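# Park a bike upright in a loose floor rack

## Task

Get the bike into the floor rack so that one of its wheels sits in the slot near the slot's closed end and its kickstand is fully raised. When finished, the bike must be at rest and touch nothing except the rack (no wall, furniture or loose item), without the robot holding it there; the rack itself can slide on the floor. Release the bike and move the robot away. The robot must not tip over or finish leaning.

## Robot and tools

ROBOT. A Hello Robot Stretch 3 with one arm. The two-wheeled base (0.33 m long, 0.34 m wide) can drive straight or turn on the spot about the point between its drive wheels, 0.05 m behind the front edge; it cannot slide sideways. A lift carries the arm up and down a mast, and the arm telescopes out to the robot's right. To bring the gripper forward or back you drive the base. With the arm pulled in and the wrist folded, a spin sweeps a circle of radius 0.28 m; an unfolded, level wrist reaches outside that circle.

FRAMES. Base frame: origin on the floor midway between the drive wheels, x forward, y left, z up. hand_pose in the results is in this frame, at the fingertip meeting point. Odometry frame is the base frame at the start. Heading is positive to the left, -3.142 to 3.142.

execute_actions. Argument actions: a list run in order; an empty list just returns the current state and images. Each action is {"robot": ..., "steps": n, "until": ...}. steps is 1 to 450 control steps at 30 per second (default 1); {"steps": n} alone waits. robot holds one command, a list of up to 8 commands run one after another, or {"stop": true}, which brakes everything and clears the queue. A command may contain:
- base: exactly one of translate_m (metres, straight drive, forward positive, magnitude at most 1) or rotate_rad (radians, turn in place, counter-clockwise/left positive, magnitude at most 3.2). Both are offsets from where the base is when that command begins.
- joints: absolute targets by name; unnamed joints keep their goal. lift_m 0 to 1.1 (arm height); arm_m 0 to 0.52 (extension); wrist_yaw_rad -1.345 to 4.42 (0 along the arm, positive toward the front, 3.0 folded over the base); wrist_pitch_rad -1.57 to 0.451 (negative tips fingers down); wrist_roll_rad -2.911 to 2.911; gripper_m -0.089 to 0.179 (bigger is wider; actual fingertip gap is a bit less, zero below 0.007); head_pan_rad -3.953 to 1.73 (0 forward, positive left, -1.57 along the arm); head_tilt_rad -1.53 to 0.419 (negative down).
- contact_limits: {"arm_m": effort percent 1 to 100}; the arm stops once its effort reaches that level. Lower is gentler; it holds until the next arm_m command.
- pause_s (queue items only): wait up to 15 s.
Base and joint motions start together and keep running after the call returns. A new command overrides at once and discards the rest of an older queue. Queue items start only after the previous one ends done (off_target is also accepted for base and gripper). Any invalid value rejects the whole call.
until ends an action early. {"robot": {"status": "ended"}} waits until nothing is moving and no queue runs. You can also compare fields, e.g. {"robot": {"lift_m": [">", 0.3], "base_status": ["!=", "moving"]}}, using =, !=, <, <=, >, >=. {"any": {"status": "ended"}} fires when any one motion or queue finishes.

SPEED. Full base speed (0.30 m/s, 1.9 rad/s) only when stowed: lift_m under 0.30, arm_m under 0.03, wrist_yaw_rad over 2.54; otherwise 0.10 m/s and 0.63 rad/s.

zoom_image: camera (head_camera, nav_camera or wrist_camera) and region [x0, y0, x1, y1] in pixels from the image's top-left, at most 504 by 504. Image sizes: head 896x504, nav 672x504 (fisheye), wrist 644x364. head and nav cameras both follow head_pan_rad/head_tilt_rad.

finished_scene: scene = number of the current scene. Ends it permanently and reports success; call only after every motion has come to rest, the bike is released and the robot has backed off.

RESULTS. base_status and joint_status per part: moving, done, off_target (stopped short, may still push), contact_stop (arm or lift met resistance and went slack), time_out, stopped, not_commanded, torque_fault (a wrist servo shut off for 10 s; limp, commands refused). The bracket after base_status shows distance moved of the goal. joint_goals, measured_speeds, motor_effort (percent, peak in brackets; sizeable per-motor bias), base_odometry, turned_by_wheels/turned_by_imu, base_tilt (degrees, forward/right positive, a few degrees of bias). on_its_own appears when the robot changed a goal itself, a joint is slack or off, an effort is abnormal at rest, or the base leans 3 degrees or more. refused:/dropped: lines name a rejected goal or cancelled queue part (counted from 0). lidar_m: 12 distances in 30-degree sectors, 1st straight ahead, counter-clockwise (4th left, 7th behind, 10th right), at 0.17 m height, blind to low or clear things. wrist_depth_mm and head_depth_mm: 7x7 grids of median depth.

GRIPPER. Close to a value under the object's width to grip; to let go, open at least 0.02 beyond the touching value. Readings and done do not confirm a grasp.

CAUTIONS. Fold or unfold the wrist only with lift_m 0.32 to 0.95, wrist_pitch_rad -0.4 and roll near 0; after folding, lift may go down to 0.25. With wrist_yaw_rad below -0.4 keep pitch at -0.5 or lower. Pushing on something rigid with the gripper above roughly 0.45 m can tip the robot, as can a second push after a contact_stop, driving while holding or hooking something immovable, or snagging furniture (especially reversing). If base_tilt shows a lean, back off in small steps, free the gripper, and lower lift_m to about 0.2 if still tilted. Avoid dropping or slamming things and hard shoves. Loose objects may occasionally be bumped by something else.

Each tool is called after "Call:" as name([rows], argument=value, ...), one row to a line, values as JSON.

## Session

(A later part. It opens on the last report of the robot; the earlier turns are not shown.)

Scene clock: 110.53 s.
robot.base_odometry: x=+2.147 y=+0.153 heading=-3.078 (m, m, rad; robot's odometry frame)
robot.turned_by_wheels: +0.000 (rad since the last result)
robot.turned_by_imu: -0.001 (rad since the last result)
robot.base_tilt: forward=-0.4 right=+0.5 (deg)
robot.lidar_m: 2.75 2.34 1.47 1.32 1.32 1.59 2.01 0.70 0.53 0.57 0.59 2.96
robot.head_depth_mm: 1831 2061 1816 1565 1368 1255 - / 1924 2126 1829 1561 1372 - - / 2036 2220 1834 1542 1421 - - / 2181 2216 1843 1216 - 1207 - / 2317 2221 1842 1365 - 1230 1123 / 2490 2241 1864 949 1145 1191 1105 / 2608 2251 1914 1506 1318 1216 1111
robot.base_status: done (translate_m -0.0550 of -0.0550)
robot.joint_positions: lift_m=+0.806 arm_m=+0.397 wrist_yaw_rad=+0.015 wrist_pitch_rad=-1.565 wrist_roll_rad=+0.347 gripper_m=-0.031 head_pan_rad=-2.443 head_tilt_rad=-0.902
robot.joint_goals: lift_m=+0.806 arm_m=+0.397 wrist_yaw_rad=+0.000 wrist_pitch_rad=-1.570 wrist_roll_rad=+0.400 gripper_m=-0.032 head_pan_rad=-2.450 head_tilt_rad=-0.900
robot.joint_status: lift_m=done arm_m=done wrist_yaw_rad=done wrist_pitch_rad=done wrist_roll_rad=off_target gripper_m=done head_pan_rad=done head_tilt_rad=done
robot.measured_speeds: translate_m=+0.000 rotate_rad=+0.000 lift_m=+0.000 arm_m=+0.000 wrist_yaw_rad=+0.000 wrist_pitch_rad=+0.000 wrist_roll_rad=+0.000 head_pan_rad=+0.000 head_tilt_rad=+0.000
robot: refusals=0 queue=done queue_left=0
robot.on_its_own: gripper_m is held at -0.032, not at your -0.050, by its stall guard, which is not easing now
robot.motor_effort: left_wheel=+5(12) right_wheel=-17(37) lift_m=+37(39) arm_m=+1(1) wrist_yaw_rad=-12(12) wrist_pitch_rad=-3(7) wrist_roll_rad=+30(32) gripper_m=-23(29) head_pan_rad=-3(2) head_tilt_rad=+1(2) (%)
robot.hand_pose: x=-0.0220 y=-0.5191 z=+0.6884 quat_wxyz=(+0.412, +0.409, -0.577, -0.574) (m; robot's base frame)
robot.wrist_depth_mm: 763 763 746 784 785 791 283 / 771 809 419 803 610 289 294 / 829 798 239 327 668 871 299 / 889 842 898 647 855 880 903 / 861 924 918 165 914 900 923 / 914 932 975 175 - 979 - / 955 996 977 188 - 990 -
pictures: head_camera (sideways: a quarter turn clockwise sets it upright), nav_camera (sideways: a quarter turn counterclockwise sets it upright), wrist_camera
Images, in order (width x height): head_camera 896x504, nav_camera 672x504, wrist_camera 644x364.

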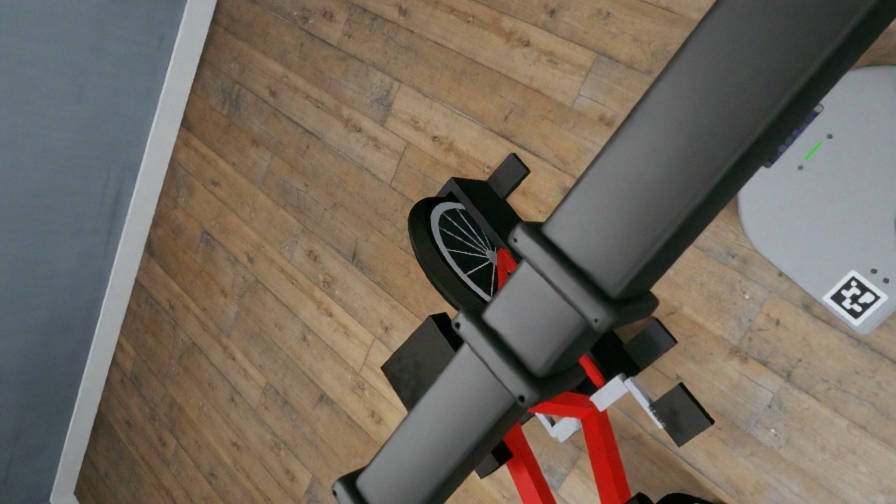

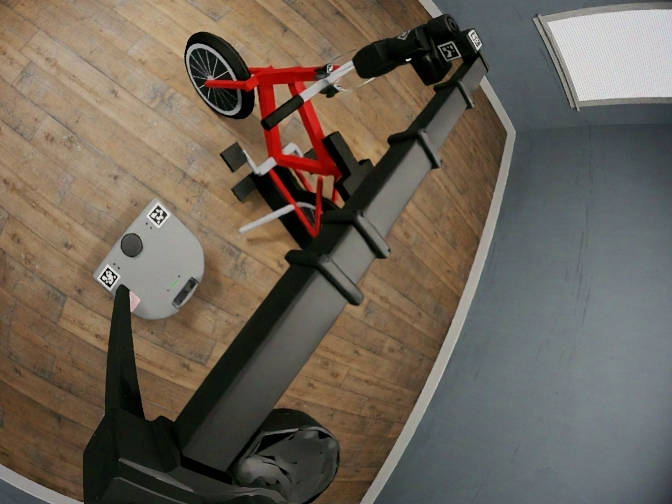

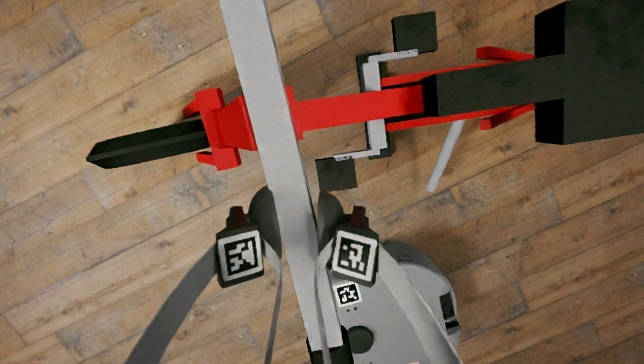

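Call:
execute_actions([
  {"robot": {"base": {"translate_m": 0.015}, "joints": {"wrist_roll_rad": 0.30}}, "steps": 40, "until": {"robot": {"base_status": ["!=", "moving"]}}},
  {"robot": {"joints": {"wrist_roll_rad": 0.19}}, "steps": 15},
  {"robot": {"joints": {"gripper_m": 0.08}}, "steps": 40, "until": {"robot": {"status": "ended"}}},
])

Scene clock: 113.43 s.
robot.base_odometry: x=+2.132 y=+0.152 heading=-3.078 (m, m, rad; robot's odometry frame)
robot.turned_by_wheels: -0.001 (rad since the last result)
robot.turned_by_imu: -0.002 (rad since the last result)
robot.base_tilt: forward=-0.4 right=+0.5 (deg)
robot.lidar_m: 2.74 2.35 1.47 1.32 1.32 1.59 2.02 0.70 0.54 0.57 0.59 2.95
robot.head_depth_mm: 1844 2066 1819 1563 1364 1253 - / 1953 2119 1829 1570 1374 - - / 2068 2201 1834 1512 1427 - - / 2200 2222 1842 1229 - 1211 - / 2331 2207 1847 1036 - 1223 1120 / 2503 2245 1859 949 1209 1195 1104 / 2625 2256 1911 1513 1319 1211 1111
robot.base_status: done (translate_m +0.0150 of +0.0150)
robot.joint_positions: lift_m=+0.806 arm_m=+0.397 wrist_yaw_rad=+0.003 wrist_pitch_rad=-1.570 wrist_roll_rad=+0.188 gripper_m=+0.080 head_pan_rad=-2.443 head_tilt_rad=-0.902
robot.joint_goals: lift_m=+0.806 arm_m=+0.397 wrist_yaw_rad=+0.000 wrist_pitch_rad=-1.570 wrist_roll_rad=+0.190 gripper_m=+0.080 head_pan_rad=-2.450 head_tilt_rad=-0.900
robot.joint_status: lift_m=done arm_m=done wrist_yaw_rad=done wrist_pitch_rad=done wrist_roll_rad=done gripper_m=moving head_pan_rad=done head_tilt_rad=done
robot.measured_speeds: translate_m=+0.000 rotate_rad=+0.000 lift_m=+0.000 arm_m=+0.000 wrist_yaw_rad=+0.000 wrist_pitch_rad=+0.000 wrist_roll_rad=+0.000 head_pan_rad=+0.000 head_tilt_rad=+0.000
robot: refusals=0 queue=running queue_left=0
robot.motor_effort: left_wheel=-3(7) right_wheel=+4(17) lift_m=+37(37) arm_m=+2(1) wrist_yaw_rad=-2(12) wrist_pitch_rad=+0(3) wrist_roll_rad=+1(30) gripper_m=+9(81) head_pan_rad=-3(4) head_tilt_rad=+2(0) (%)
robot.hand_pose: x=-0.0217 y=-0.5179 z=+0.6885 quat_wxyz=(+0.452, +0.451, -0.544, -0.544) (m; robot's base frame)
robot.wrist_depth_mm: 769 748 777 142 797 790 822 / 815 790 798 162 622 821 297 / 823 479 459 164 638 301 305 / 843 849 874 660 859 878 904 / 867 886 898 899 895 910 939 / 922 969 960 177 - 982 956 / 984 - 973 184 998 - -
pictures: head_camera (sideways: a quarter turn clockwise sets it upright), nav_camera (sideways: a quarter turn counterclockwise sets it upright), wrist_camera
replaced: robot.wrist_roll_rad: its motion had ended off_target
Images, in order (width x height): head_camera 896x504, nav_camera 672x504, wrist_camera 644x364.

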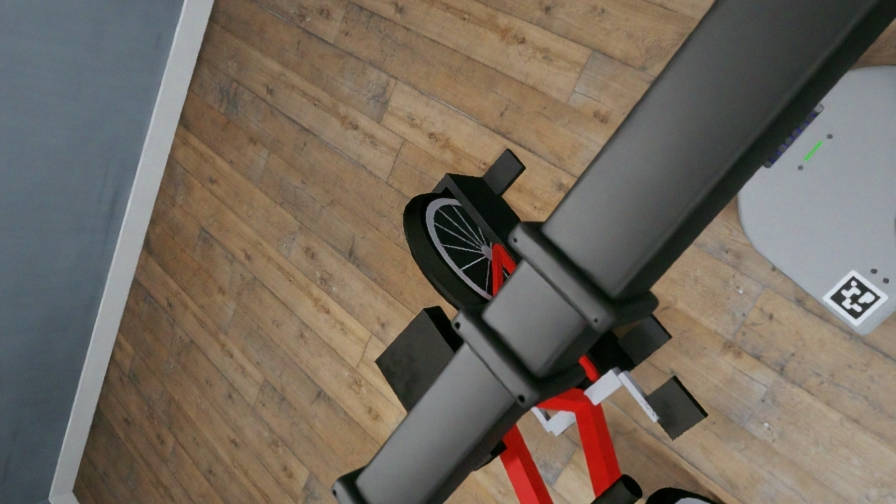

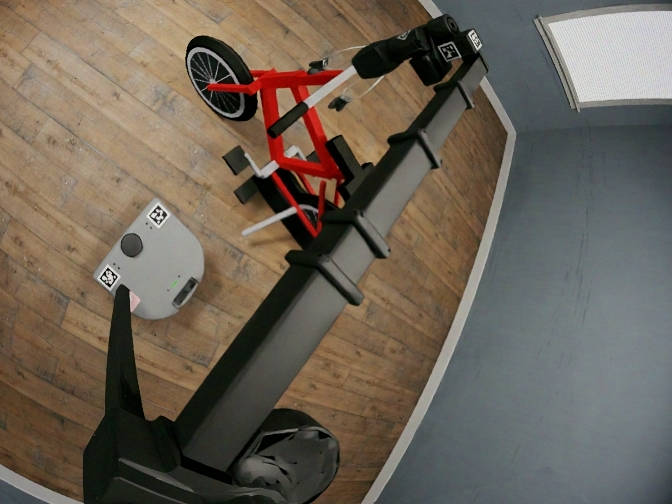

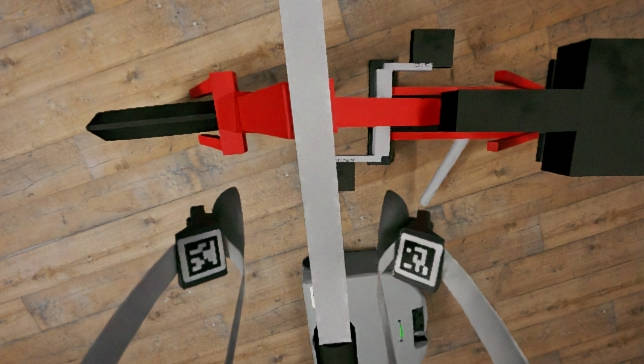

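Call:
execute_actions([
  {"robot": {"joints": {"lift_m": 0.85}}, "steps": 40, "until": {"robot": {"lift_m": [">", 0.845]}}},
  {"robot": {"base": {"translate_m": -0.267}, "joints": {"arm_m": 0.08, "gripper_m": -0.01, "wrist_roll_rad": 0.08, "head_pan_rad": -1.75, "head_tilt_rad": -1.1}}, "steps": 90, "until": {"robot": {"translate_m": ["<", -0.09], "arm_m": ["<", 0.27]}}},
  {"robot": {"joints": {"lift_m": 0.26}}, "steps": 60, "until": {"robot": {"arm_m": ["<", 0.10]}}},
  {"robot": {"joints": {"wrist_pitch_rad": -0.94}}, "steps": 250, "until": {"robot": {"status": "ended"}}},
])

Scene clock: 127.63 s.
robot.base_odometry: x=+2.399 y=+0.169 heading=-3.078 (m, m, rad; robot's odometry frame)
robot.turned_by_wheels: +0.000 (rad since the last result)
robot.turned_by_imu: -0.004 (rad since the last result)
robot.base_tilt: forward=-0.5 right=+0.4 (deg)
robot.lidar_m: 3.01 2.25 1.42 1.27 1.27 1.53 1.77 1.77 0.52 0.43 0.64 0.81
robot.head_depth_mm: 1923 1709 1528 1357 1275 1183 - / 1936 1706 1541 1182 1277 - - / 1949 1726 1548 1163 1312 - - / 1966 1718 878 1248 1273 1202 1095 / 1977 1733 1556 1208 1294 1188 1099 / 1982 1738 1562 1386 1286 1195 1108 / 1991 1749 1570 1178 1300 1195 1112
robot.base_status: done (translate_m -0.2670 of -0.2670)
robot.joint_positions: lift_m=+0.260 arm_m=+0.080 wrist_yaw_rad=+0.002 wrist_pitch_rad=-0.953 wrist_roll_rad=+0.086 gripper_m=-0.010 head_pan_rad=-1.757 head_tilt_rad=-1.086
robot.joint_goals: lift_m=+0.260 arm_m=+0.080 wrist_yaw_rad=+0.000 wrist_pitch_rad=-0.940 wrist_roll_rad=+0.080 gripper_m=-0.010 head_pan_rad=-1.750 head_tilt_rad=-1.100
robot.joint_status: lift_m=done arm_m=done wrist_yaw_rad=done wrist_pitch_rad=done wrist_roll_rad=done gripper_m=moving head_pan_rad=done head_tilt_rad=done
robot.measured_speeds: translate_m=+0.000 rotate_rad=+0.000 lift_m=+0.000 arm_m=+0.000 wrist_yaw_rad=+0.000 wrist_pitch_rad=+0.000 wrist_roll_rad=+0.000 head_pan_rad=+0.000 head_tilt_rad=+0.000
robot: refusals=0 queue=done queue_left=0
robot.motor_effort: left_wheel=-2(4) right_wheel=+3(4) lift_m=+35(41) arm_m=-2(2) wrist_yaw_rad=-1(3) wrist_pitch_rad=+7(7) wrist_roll_rad=-3(4) gripper_m=-4(78) head_pan_rad=+3(32) head_tilt_rad=-6(24) (%)
robot.hand_pose: x=-0.0214 y=-0.3539 z=+0.1760 quat_wxyz=(+0.601, +0.311, -0.654, -0.338) (m; robot's base frame)
robot.wrist_depth_mm: 181 197 243 240 199 199 199 / 429 427 274 265 245 248 240 / 399 399 368 337 309 315 304 / 370 370 365 370 376 370 368 / 344 350 351 - 348 350 354 / 322 327 323 320 326 329 330 / 307 309 307 306 307 307 310
pictures: head_camera (sideways: a quarter turn clockwise sets it upright), nav_camera (sideways: a quarter turn counterclockwise sets it upright), wrist_camera
Images, in order (width x height): head_camera 896x504, nav_camera 672x504, wrist_camera 644x364.

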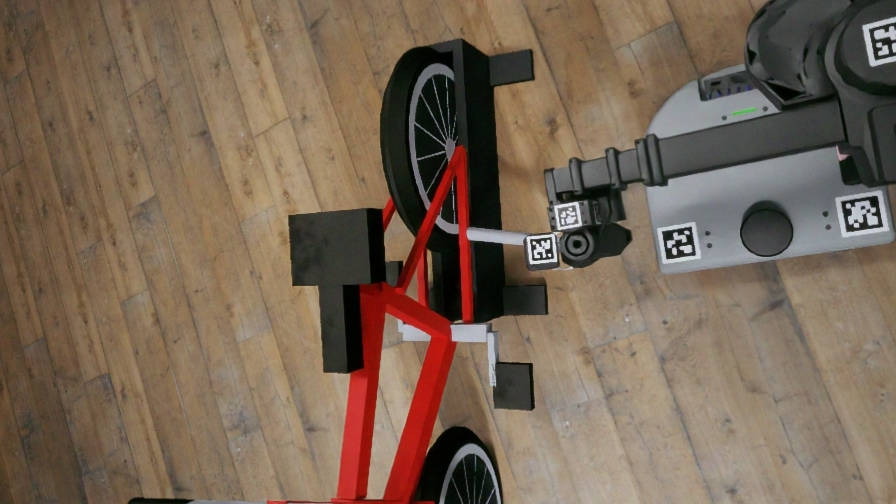

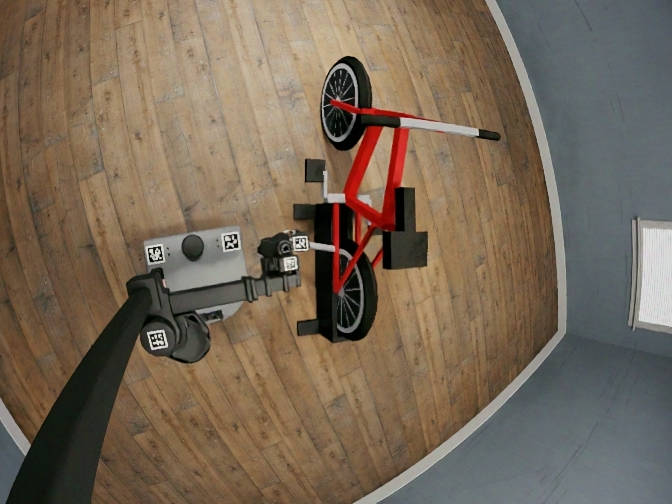

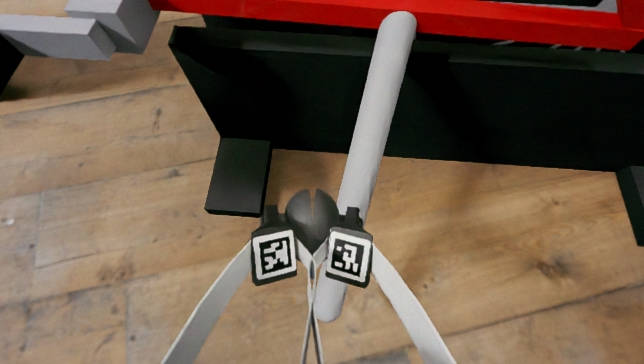

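Call:
execute_actions([
  {"robot": {"base": {"translate_m": 0.012}, "joints": {"arm_m": 0.152, "lift_m": 0.205, "gripper_m": -0.03}}, "steps": 60, "until": {"robot": {"arm_m_status": ["!=", "moving"], "base_status": ["!=", "moving"]}}},
])

Scene clock: 129.47 s.
robot.base_odometry: x=+2.387 y=+0.168 heading=-3.078 (m, m, rad; robot's odometry frame)
robot.turned_by_wheels: +0.000 (rad since the last result)
robot.turned_by_imu: +0.000 (rad since the last result)
robot.base_tilt: forward=-0.4 right=+0.5 (deg)
robot.lidar_m: 2.99 2.27 1.42 1.27 1.27 1.53 1.78 1.79 0.53 0.43 0.64 0.82
robot.head_depth_mm: 1927 1707 1541 1341 1272 1175 - / 1934 1716 1542 1188 1280 - - / 1944 1723 1540 1167 1273 - - / 1957 1732 878 1254 1267 1203 1093 / 1973 1732 946 1257 1295 1186 1104 / 1972 1741 1566 1378 1281 1199 1105 / 1991 1727 1544 1164 1302 1194 1110
robot.base_status: done (translate_m +0.0120 of +0.0120)
robot.joint_positions: lift_m=+0.205 arm_m=+0.152 wrist_yaw_rad=+0.001 wrist_pitch_rad=-0.953 wrist_roll_rad=+0.086 gripper_m=-0.029 head_pan_rad=-1.757 head_tilt_rad=-1.086
robot.joint_goals: lift_m=+0.205 arm_m=+0.152 wrist_yaw_rad=+0.000 wrist_pitch_rad=-0.940 wrist_roll_rad=+0.080 gripper_m=-0.030 head_pan_rad=-1.750 head_tilt_rad=-1.100
robot.joint_status: lift_m=done arm_m=done wrist_yaw_rad=done wrist_pitch_rad=done wrist_roll_rad=done gripper_m=done head_pan_rad=done head_tilt_rad=done
robot.measured_speeds: translate_m=+0.000 rotate_rad=+0.000 lift_m=+0.000 arm_m=+0.000 wrist_yaw_rad=+0.000 wrist_pitch_rad=+0.000 wrist_roll_rad=+0.000 head_pan_rad=+0.000 head_tilt_rad=+0.000
robot: refusals=0 queue=done queue_left=0
robot.motor_effort: left_wheel=-2(5) right_wheel=+3(7) lift_m=+35(37) arm_m=+2(1) wrist_yaw_rad=-1(1) wrist_pitch_rad=+6(6) wrist_roll_rad=-3(3) gripper_m=-10(76) head_pan_rad=+2(3) head_tilt_rad=-6(7) (%)
robot.hand_pose: x=-0.0214 y=-0.4255 z=+0.1210 quat_wxyz=(+0.601, +0.311, -0.654, -0.338) (m; robot's base frame)
robot.wrist_depth_mm: 124 170 168 127 123 118 119 / 353 190 168 165 163 159 162 / 332 333 217 210 184 184 186 / 311 310 286 292 136 262 252 / 289 289 272 - 139 292 296 / 272 271 269 270 264 276 275 / 256 255 256 260 148 260 261
pictures: head_camera (sideways: a quarter turn clockwise sets it upright), nav_camera (sideways: a quarter turn counterclockwise sets it upright), wrist_camera
Images, in order (width x height): head_camera 896x504, nav_camera 672x504, wrist_camera 644x364.

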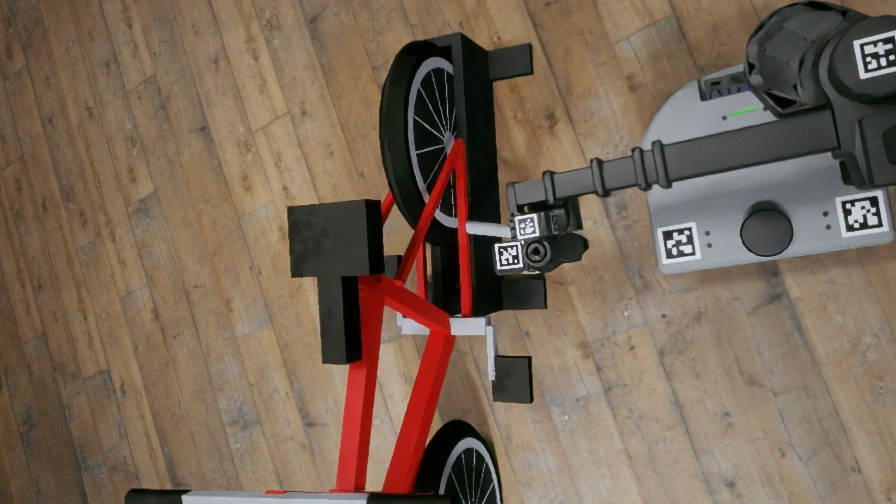

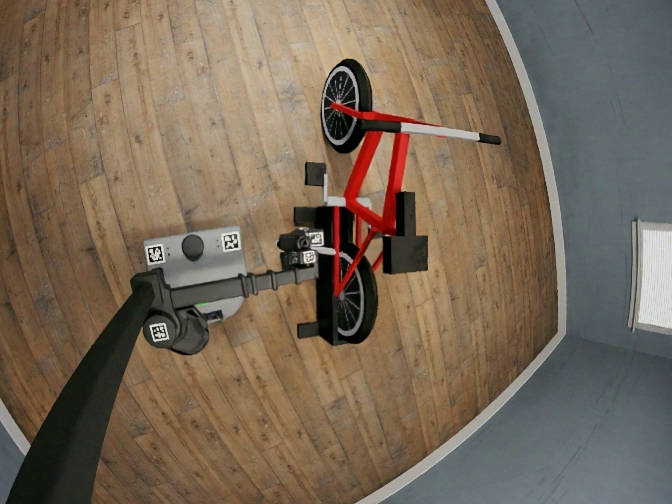

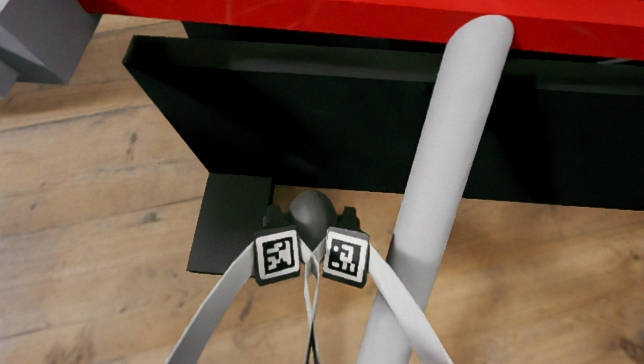

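Call:
execute_actions([
  {"robot": {"base": {"translate_m": -0.12}}, "steps": 90, "until": {"robot": {"base_status": ["!=", "moving"]}}},
])

Scene clock: 132.00 s.
robot.base_odometry: x=+2.506 y=+0.175 heading=-3.078 (m, m, rad; robot's odometry frame)
robot.turned_by_wheels: +0.000 (rad since the last result)
robot.turned_by_imu: -0.001 (rad since the last result)
robot.base_tilt: forward=-0.4 right=+0.4 (deg)
robot.lidar_m: 3.12 2.23 1.40 1.24 1.25 1.50 1.66 1.67 0.52 0.42 0.69 0.81
robot.head_depth_mm: 1933 1705 1528 1395 1271 1176 - / 1938 1714 1536 1294 1271 - - / 1947 1718 1541 1168 1276 - - / 1951 1731 1545 1140 1261 1204 1094 / 1965 1739 877 1226 1289 1186 1101 / 1981 1740 1562 1207 1297 1192 1103 / 1979 1765 1579 1373 1286 1196 1104
robot.base_status: done (translate_m -0.1200 of -0.1200)
robot.joint_positions: lift_m=+0.205 arm_m=+0.152 wrist_yaw_rad=+0.003 wrist_pitch_rad=-0.954 wrist_roll_rad=+0.083 gripper_m=-0.029 head_pan_rad=-1.757 head_tilt_rad=-1.087
robot.joint_goals: lift_m=+0.205 arm_m=+0.152 wrist_yaw_rad=+0.000 wrist_pitch_rad=-0.940 wrist_roll_rad=+0.080 gripper_m=-0.030 head_pan_rad=-1.750 head_tilt_rad=-1.100
robot.joint_status: lift_m=done arm_m=done wrist_yaw_rad=done wrist_pitch_rad=done wrist_roll_rad=done gripper_m=done head_pan_rad=done head_tilt_rad=done
robot.measured_speeds: translate_m=+0.000 rotate_rad=+0.000 lift_m=+0.000 arm_m=+0.000 wrist_yaw_rad=+0.000 wrist_pitch_rad=+0.000 wrist_roll_rad=+0.000 head_pan_rad=+0.000 head_tilt_rad=+0.000
robot: refusals=0 queue=done queue_left=0
robot.motor_effort: left_wheel=-2(9) right_wheel=+3(36) lift_m=+33(35) arm_m=+2(2) wrist_yaw_rad=-2(42) wrist_pitch_rad=+7(11) wrist_roll_rad=-2(4) gripper_m=-10(19) head_pan_rad=+2(2) head_tilt_rad=-7(6) (%)
robot.hand_pose: x=-0.0213 y=-0.4252 z=+0.1209 quat_wxyz=(+0.602, +0.312, -0.653, -0.337) (m; robot's base frame)
robot.wrist_depth_mm: 166 128 118 122 120 120 117 / 171 167 161 160 163 161 159 / 234 219 211 124 194 188 182 / 309 285 302 130 249 259 246 / 285 278 288 - 128 291 285 / 271 270 272 267 130 273 276 / 258 258 256 258 256 135 259
pictures: head_camera (sideways: a quarter turn clockwise sets it upright), nav_camera (sideways: a quarter turn counterclockwise sets it upright), wrist_camera
Images, in order (width x height): head_camera 896x504, nav_camera 672x504, wrist_camera 644x364.

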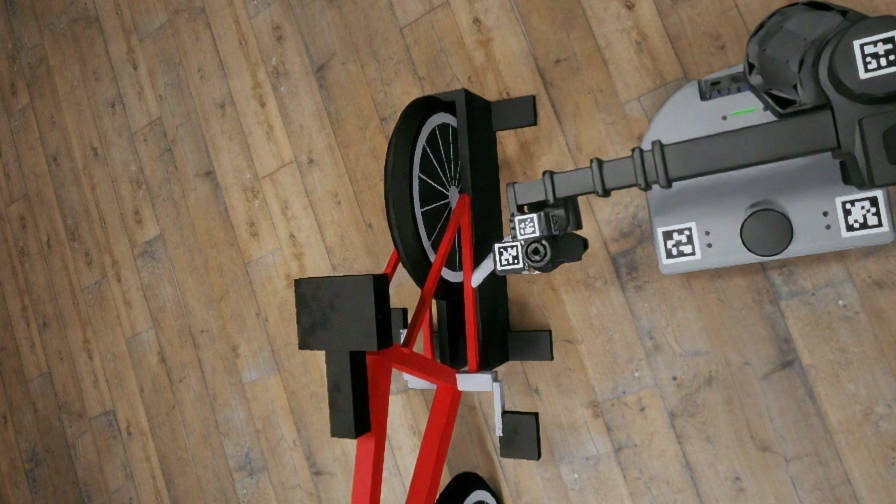

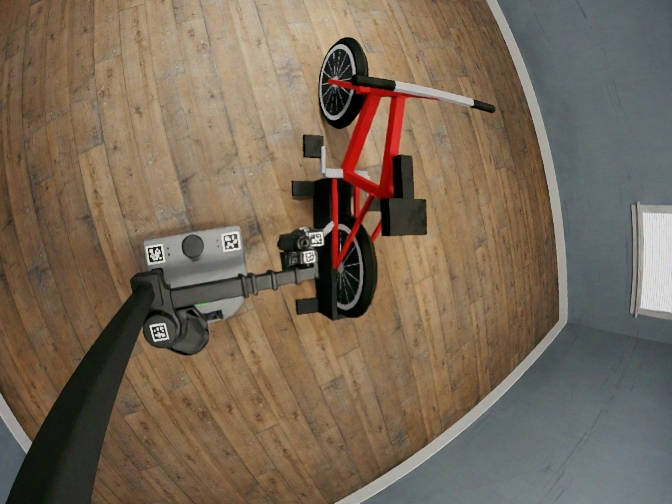

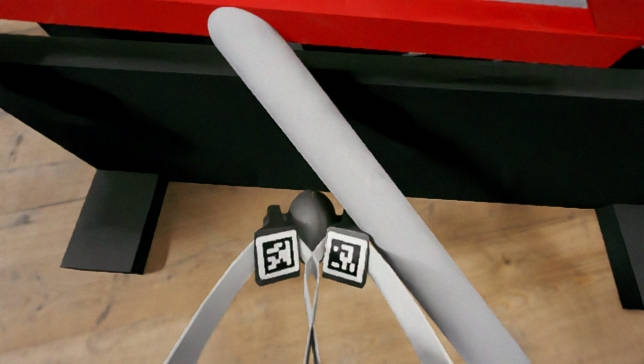

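Call:
execute_actions([
  {"robot": {"base": {"translate_m": -0.06}}, "steps": 90, "until": {"robot": {"base_status": ["!=", "moving"]}}},
  {"steps": 10},
])

Scene clock: 134.20 s.
robot.base_odometry: x=+2.566 y=+0.179 heading=-3.078 (m, m, rad; robot's odometry frame)
robot.turned_by_wheels: +0.000 (rad since the last result)
robot.turned_by_imu: -0.001 (rad since the last result)
robot.base_tilt: forward=-0.5 right=+0.5 (deg)
robot.lidar_m: 3.16 2.18 1.38 1.23 1.24 1.49 1.60 1.61 0.51 0.51 0.72 0.81
robot.head_depth_mm: 1926 1708 1531 1393 1273 1179 - / 1946 1719 1534 1396 1277 - - / 1944 1726 1542 1152 1278 - - / 1965 1728 1545 1135 1261 1203 1094 / 1963 1729 1538 1201 1292 1193 1104 / 1980 1749 1561 1201 1295 1193 1102 / 1985 1751 1567 1382 1284 1197 1111
robot.base_status: done (translate_m -0.0600 of -0.0600)
robot.joint_positions: lift_m=+0.205 arm_m=+0.152 wrist_yaw_rad=+0.002 wrist_pitch_rad=-0.954 wrist_roll_rad=+0.083 gripper_m=-0.029 head_pan_rad=-1.757 head_tilt_rad=-1.087
robot.joint_goals: lift_m=+0.205 arm_m=+0.152 wrist_yaw_rad=+0.000 wrist_pitch_rad=-0.940 wrist_roll_rad=+0.080 gripper_m=-0.030 head_pan_rad=-1.750 head_tilt_rad=-1.100
robot.joint_status: lift_m=done arm_m=done wrist_yaw_rad=done wrist_pitch_rad=done wrist_roll_rad=done gripper_m=done head_pan_rad=done head_tilt_rad=done
robot.measured_speeds: translate_m=+0.000 rotate_rad=+0.000 lift_m=+0.000 arm_m=+0.000 wrist_yaw_rad=+0.000 wrist_pitch_rad=+0.000 wrist_roll_rad=+0.000 head_pan_rad=+0.000 head_tilt_rad=+0.000
robot: refusals=0 queue=done queue_left=0
robot.motor_effort: left_wheel=-2(5) right_wheel=+3(4) lift_m=+34(34) arm_m=+1(2) wrist_yaw_rad=-1(1) wrist_pitch_rad=+7(7) wrist_roll_rad=-2(1) gripper_m=-10(9) head_pan_rad=+3(3) head_tilt_rad=-7(6) (%)
robot.hand_pose: x=-0.0213 y=-0.4253 z=+0.1209 quat_wxyz=(+0.602, +0.312, -0.653, -0.337) (m; robot's base frame)
robot.wrist_depth_mm: 116 115 113 117 116 134 136 / 163 159 118 113 108 106 104 / 214 207 200 193 185 180 111 / 286 296 288 268 257 244 235 / 273 293 289 - 293 290 276 / 267 272 275 274 274 274 255 / 256 255 257 256 259 258 261
pictures: head_camera (sideways: a quarter turn clockwise sets it upright), nav_camera (sideways: a quarter turn counterclockwise sets it upright), wrist_camera
Images, in order (width x height): head_camera 896x504, nav_camera 672x504, wrist_camera 644x364.

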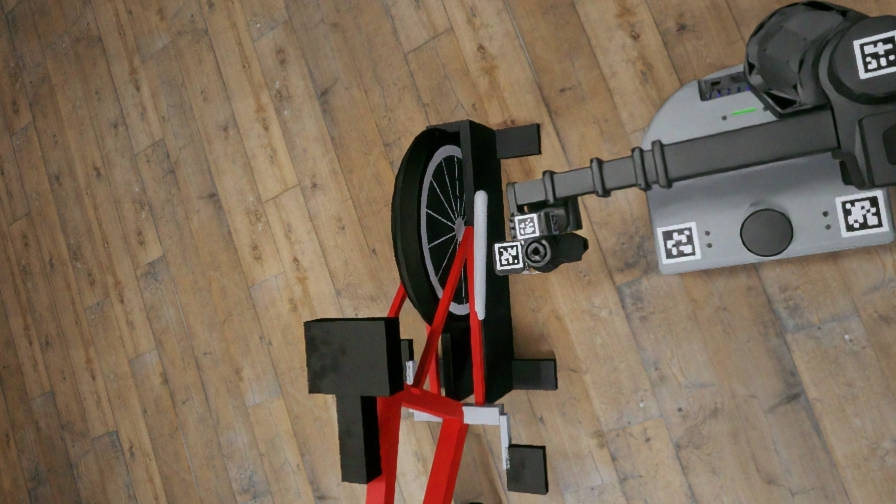

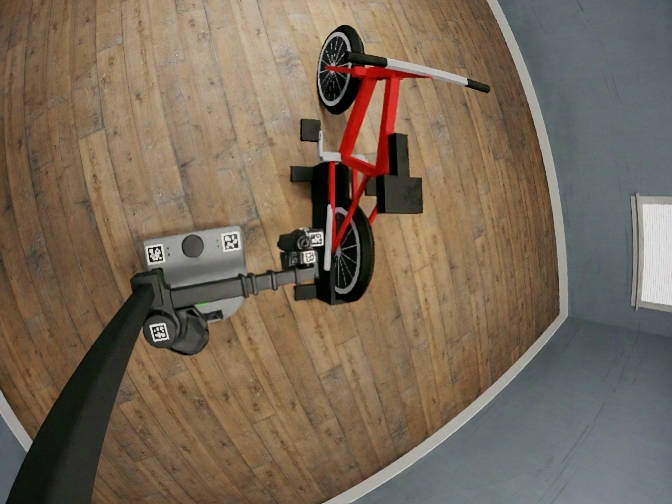

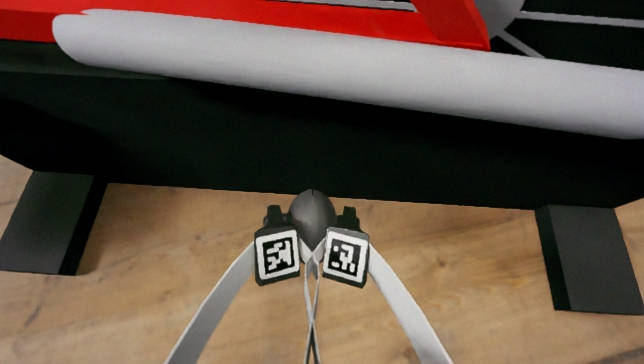

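Call:
zoom_image(camera="head_camera", region=[370, 100, 570, 340])

Region (370, 100, 570, 340) of head_camera's 896x504 image, scaled by 2.100, with more detail than that image has.

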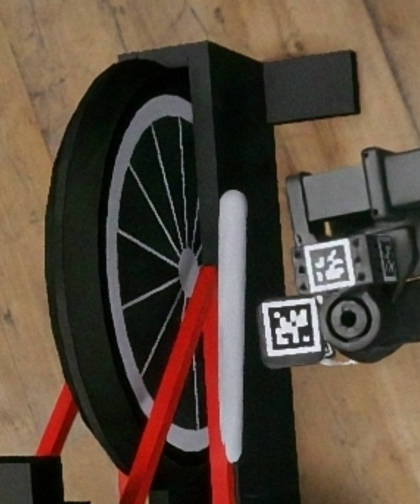

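Call:
execute_actions([
  {"robot": {"joints": {"arm_m": 0.0, "lift_m": 0.33}}, "steps": 30, "until": {"robot": {"arm_m": ["<", 0.11]}}},
  {"robot": {"base": {"translate_m": -0.75}, "joints": {"wrist_pitch_rad": -0.4, "wrist_roll_rad": 0.0, "head_pan_rad": -0.8, "head_tilt_rad": -0.9}}, "steps": 60, "until": {"robot": {"arm_m": ["<", 0.02], "lift_m": [">", 0.322]}}},
  {"robot": {"joints": {"wrist_yaw_rad": 3.04}}, "steps": 120, "until": {"robot": {"wrist_yaw_rad": [">", 2.95]}}},
  {"robot": {"joints": {"lift_m": 0.28}}, "steps": 40, "until": {"robot": {"lift_m": ["<", 0.295]}}},
])

Scene clock: 138.93 s.
robot.base_odometry: x=+2.875 y=+0.199 heading=-3.078 (m, m, rad; robot's odometry frame)
robot.turned_by_wheels: +0.000 (rad since the last result)
robot.turned_by_imu: -0.003 (rad since the last result)
robot.base_tilt: forward=-0.7 right=-0.1 (deg)
robot.lidar_m: 3.47 2.13 1.32 1.17 1.18 1.41 1.30 1.31 1.57 0.49 0.51 0.94
robot.head_depth_mm: 2412 2166 1825 1559 1336 1178 1095 / 2516 2175 1833 1530 1089 1193 1127 / 2609 2175 1827 1086 1302 1227 1130 / 2737 2143 1805 1357 1376 1221 1101 / 2768 2241 1331 1522 1384 1228 1104 / 2791 2231 1766 1582 1387 1229 1109 / 2820 2234 1864 1593 1392 1239 1106
robot.base_status: moving (translate_m -0.3090 of -0.7500)
robot.joint_positions: lift_m=+0.293 arm_m=+0.001 wrist_yaw_rad=+3.038 wrist_pitch_rad=-0.421 wrist_roll_rad=+0.007 gripper_m=-0.029 head_pan_rad=-0.807 head_tilt_rad=-0.902
robot.joint_goals: lift_m=+0.280 arm_m=+0.000 wrist_yaw_rad=+3.040 wrist_pitch_rad=-0.400 wrist_roll_rad=+0.000 gripper_m=-0.030 head_pan_rad=-0.800 head_tilt_rad=-0.900
robot.joint_status: lift_m=moving arm_m=moving wrist_yaw_rad=moving wrist_pitch_rad=moving wrist_roll_rad=moving gripper_m=done head_pan_rad=done head_tilt_rad=done
robot.measured_speeds: translate_m=-0.119 rotate_rad=-0.001 lift_m=-0.074 arm_m=+0.000 wrist_yaw_rad=+0.000 wrist_pitch_rad=+0.000 wrist_roll_rad=+0.000 head_pan_rad=+0.000 head_tilt_rad=+0.000
robot: refusals=0 queue=running queue_left=0
robot.motor_effort: left_wheel=-8(9) right_wheel=-5(5) lift_m=+39(46) arm_m=-1(3) wrist_yaw_rad=+4(3) wrist_pitch_rad=+10(11) wrist_roll_rad=-4(5) gripper_m=-10(11) head_pan_rad=+3(37) head_tilt_rad=+2(18) (%)
robot.hand_pose: x=+0.0020 y=+0.0772 z=+0.3046 quat_wxyz=(+0.184, +0.700, +0.111, +0.680) (m; robot's base frame)
robot.wrist_depth_mm: 946 - - - - - - / 977 - - - - - - / 838 866 933 942 972 980 - / 670 681 696 727 735 754 754 / 548 566 - - 596 630 626 / 470 513 - - 502 506 521 / - - - - 429 440 444
pictures: head_camera (sideways: a quarter turn clockwise sets it upright), nav_camera (sideways: a quarter turn counterclockwise sets it upright), wrist_camera
Images, in order (width x height): head_camera 896x504, nav_camera 672x504, wrist_camera 644x364.

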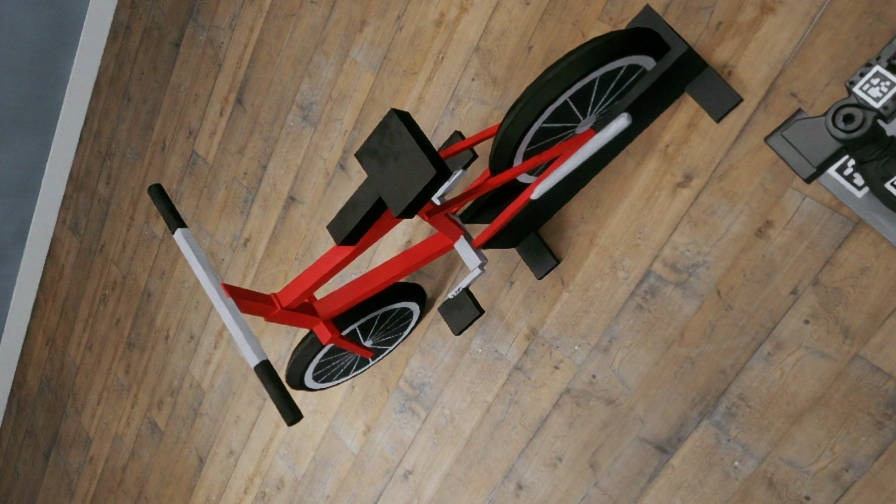

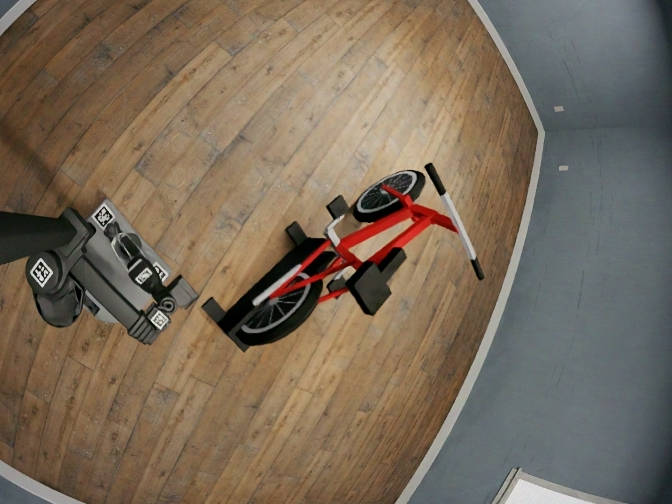

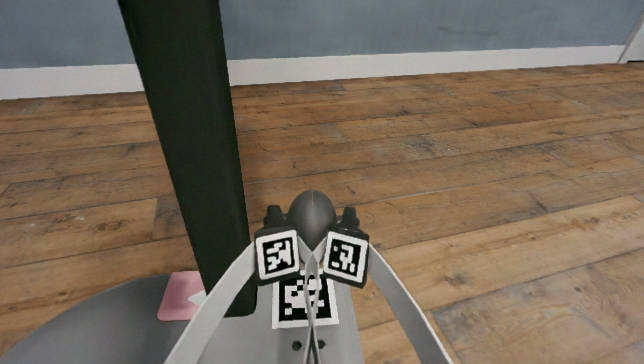

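Call:
execute_actions([
  {"robot": {"joints": {"head_pan_rad": -0.6, "head_tilt_rad": -0.75}}, "steps": 150, "until": {"robot": {"status": "ended"}}},
])

Scene clock: 141.77 s.
robot.base_odometry: x=+3.315 y=+0.227 heading=-3.078 (m, m, rad; robot's odometry frame)
robot.turned_by_wheels: +0.000 (rad since the last result)
robot.turned_by_imu: -0.004 (rad since the last result)
robot.base_tilt: forward=-0.4 right=+0.4 (deg)
robot.lidar_m: 3.89 1.98 1.22 1.08 1.09 0.98 0.87 0.87 1.05 1.95 0.69 0.69
robot.head_depth_mm: 2595 2784 2198 1767 1494 1281 1121 / 2846 2914 2198 1783 1490 1284 1124 / 3105 2907 2220 1742 1242 1289 1130 / 3427 2795 2215 1511 1467 1287 1137 / 3721 2932 1643 1747 1508 1296 1135 / 3910 2972 2223 1810 1511 1303 1134 / 3709 2968 2254 1812 1515 1303 1139
robot.base_status: done (translate_m -0.7500 of -0.7500)
robot.joint_positions: lift_m=+0.280 arm_m=+0.001 wrist_yaw_rad=+3.039 wrist_pitch_rad=-0.421 wrist_roll_rad=+0.007 gripper_m=-0.029 head_pan_rad=-0.607 head_tilt_rad=-0.754
robot.joint_goals: lift_m=+0.280 arm_m=+0.000 wrist_yaw_rad=+3.040 wrist_pitch_rad=-0.400 wrist_roll_rad=+0.000 gripper_m=-0.030 head_pan_rad=-0.600 head_tilt_rad=-0.750
robot.joint_status: lift_m=done arm_m=done wrist_yaw_rad=done wrist_pitch_rad=done wrist_roll_rad=done gripper_m=done head_pan_rad=done head_tilt_rad=done
robot.measured_speeds: translate_m=+0.000 rotate_rad=+0.000 lift_m=+0.000 arm_m=+0.000 wrist_yaw_rad=+0.000 wrist_pitch_rad=+0.000 wrist_roll_rad=+0.000 head_pan_rad=+0.000 head_tilt_rad=+0.000
robot: refusals=0 queue=done queue_left=0
robot.motor_effort: left_wheel=-2(6) right_wheel=+2(6) lift_m=+35(37) arm_m=-1(1) wrist_yaw_rad=+1(1) wrist_pitch_rad=+11(11) wrist_roll_rad=-4(5) gripper_m=-9(10) head_pan_rad=+4(17) head_tilt_rad=+2(19) (%)
robot.hand_pose: x=+0.0018 y=+0.0773 z=+0.2922 quat_wxyz=(+0.184, +0.700, +0.111, +0.681) (m; robot's base frame)
robot.wrist_depth_mm: 866 911 - - - - - / 941 941 - - - - - / 827 835 906 910 894 966 - / 655 660 705 700 701 719 740 / 542 561 - - 574 591 609 / 462 - - - 488 490 498 / - - - - 420 434 432
pictures: head_camera (sideways: a quarter turn clockwise sets it upright), nav_camera (sideways: a quarter turn counterclockwise sets it upright), wrist_camera
Images, in order (width x height): head_camera 896x504, nav_camera 672x504, wrist_camera 644x364.

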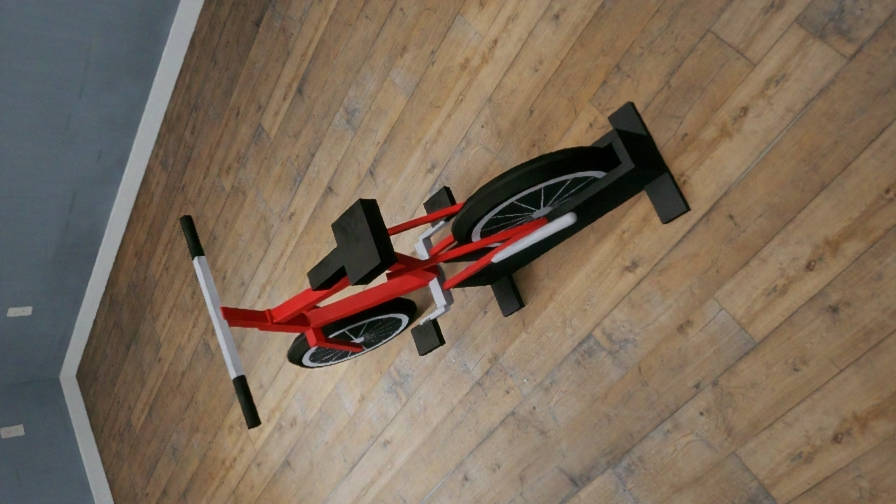

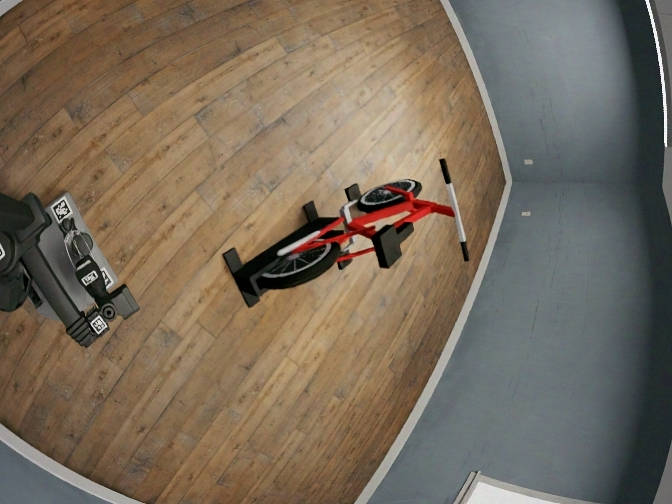

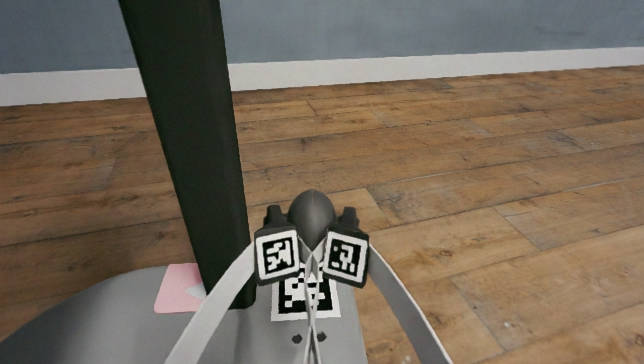

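Call:
zoom_image(camera="head_camera", region=[440, 90, 710, 320])

Region (440, 90, 710, 320) of head_camera's 896x504 image, scaled by 1.867, with more detail than that image has; it fills the top 429 rows of this view, and the rest is white.

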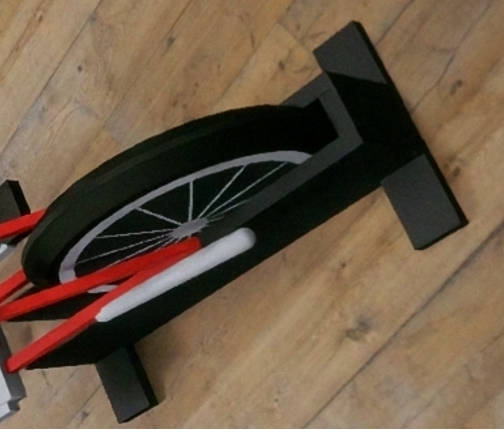

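Call:
execute_actions(actions=[])

Scene clock: 141.90 s.
robot.base_odometry: x=+3.315 y=+0.227 heading=-3.078 (m, m, rad; robot's odometry frame)
robot.turned_by_wheels: +0.000 (rad since the last result)
robot.turned_by_imu: +0.000 (rad since the last result)
robot.base_tilt: forward=-0.4 right=+0.5 (deg)
robot.lidar_m: 3.89 1.99 1.22 1.08 1.09 0.98 0.87 0.87 1.05 1.95 0.69 0.69
robot.head_depth_mm: 2605 2753 2172 1774 1492 1280 1122 / 2833 2893 2193 1779 1492 1286 1129 / 3087 2916 2212 1740 1240 1285 1129 / 3395 2794 2217 1517 1459 1291 1132 / 3738 2924 1636 1745 1505 1294 1133 / 3864 2940 2235 1808 1512 1295 1138 / 3692 2969 2246 1808 1510 1301 1139
robot.base_status: done (translate_m -0.7500 of -0.7500)
robot.joint_positions: lift_m=+0.280 arm_m=+0.001 wrist_yaw_rad=+3.039 wrist_pitch_rad=-0.421 wrist_roll_rad=+0.007 gripper_m=-0.029 head_pan_rad=-0.607 head_tilt_rad=-0.754
robot.joint_goals: lift_m=+0.280 arm_m=+0.000 wrist_yaw_rad=+3.040 wrist_pitch_rad=-0.400 wrist_roll_rad=+0.000 gripper_m=-0.030 head_pan_rad=-0.600 head_tilt_rad=-0.750
robot.joint_status: lift_m=done arm_m=done wrist_yaw_rad=done wrist_pitch_rad=done wrist_roll_rad=done gripper_m=done head_pan_rad=done head_tilt_rad=done
robot.measured_speeds: translate_m=+0.000 rotate_rad=+0.000 lift_m=+0.000 arm_m=+0.000 wrist_yaw_rad=+0.000 wrist_pitch_rad=+0.000 wrist_roll_rad=+0.000 head_pan_rad=+0.000 head_tilt_rad=+0.000
robot: refusals=0 queue=done queue_left=0
robot.motor_effort: left_wheel=-2(2) right_wheel=+3(2) lift_m=+35(34) arm_m=-1(2) wrist_yaw_rad=+1(1) wrist_pitch_rad=+10(10) wrist_roll_rad=-4(4) gripper_m=-10(10) head_pan_rad=+2(2) head_tilt_rad=+3(2) (%)
robot.hand_pose: x=+0.0018 y=+0.0773 z=+0.2922 quat_wxyz=(+0.184, +0.700, +0.111, +0.681) (m; robot's base frame)
robot.wrist_depth_mm: 870 885 - - - - - / 953 986 - - - - - / 808 832 884 877 926 949 - / 652 667 680 702 708 711 761 / 538 543 - - 577 593 611 / 464 - - - 486 491 509 / - - - - 423 430 432
pictures: head_camera (sideways: a quarter turn clockwise sets it upright), nav_camera (sideways: a quarter turn counterclockwise sets it upright), wrist_camera
Images, in order (width x height): head_camera 896x504, nav_camera 672x504, wrist_camera 644x364.

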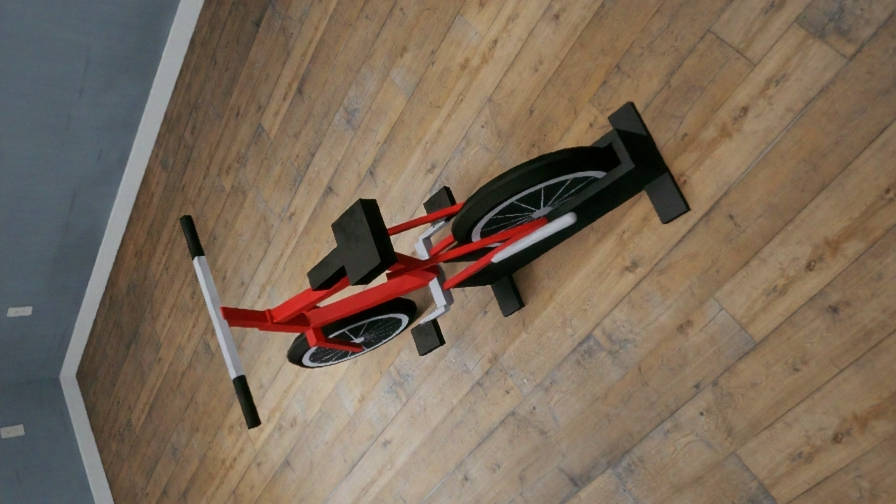

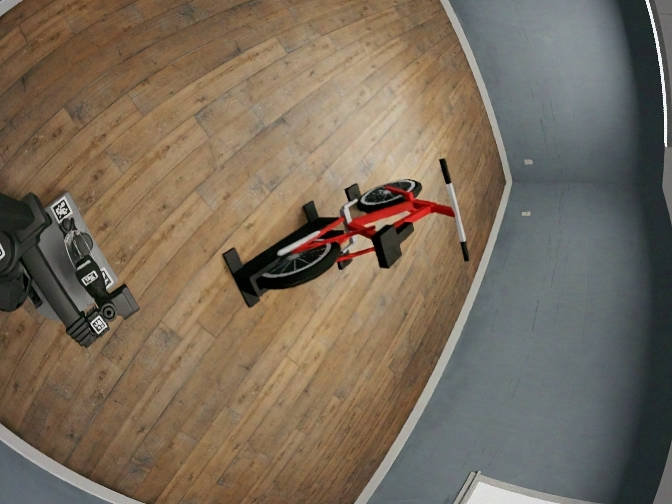

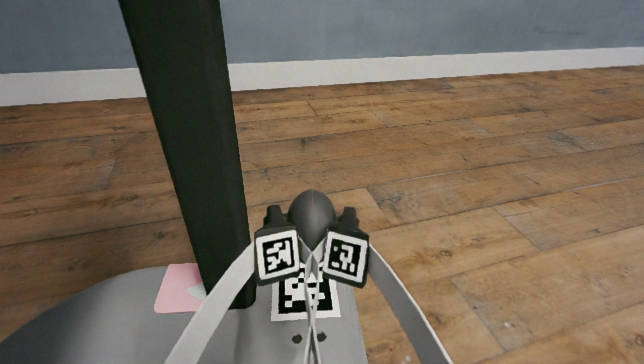

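Call:
finished_scene(scene=2)

The scene is finished: the task was done.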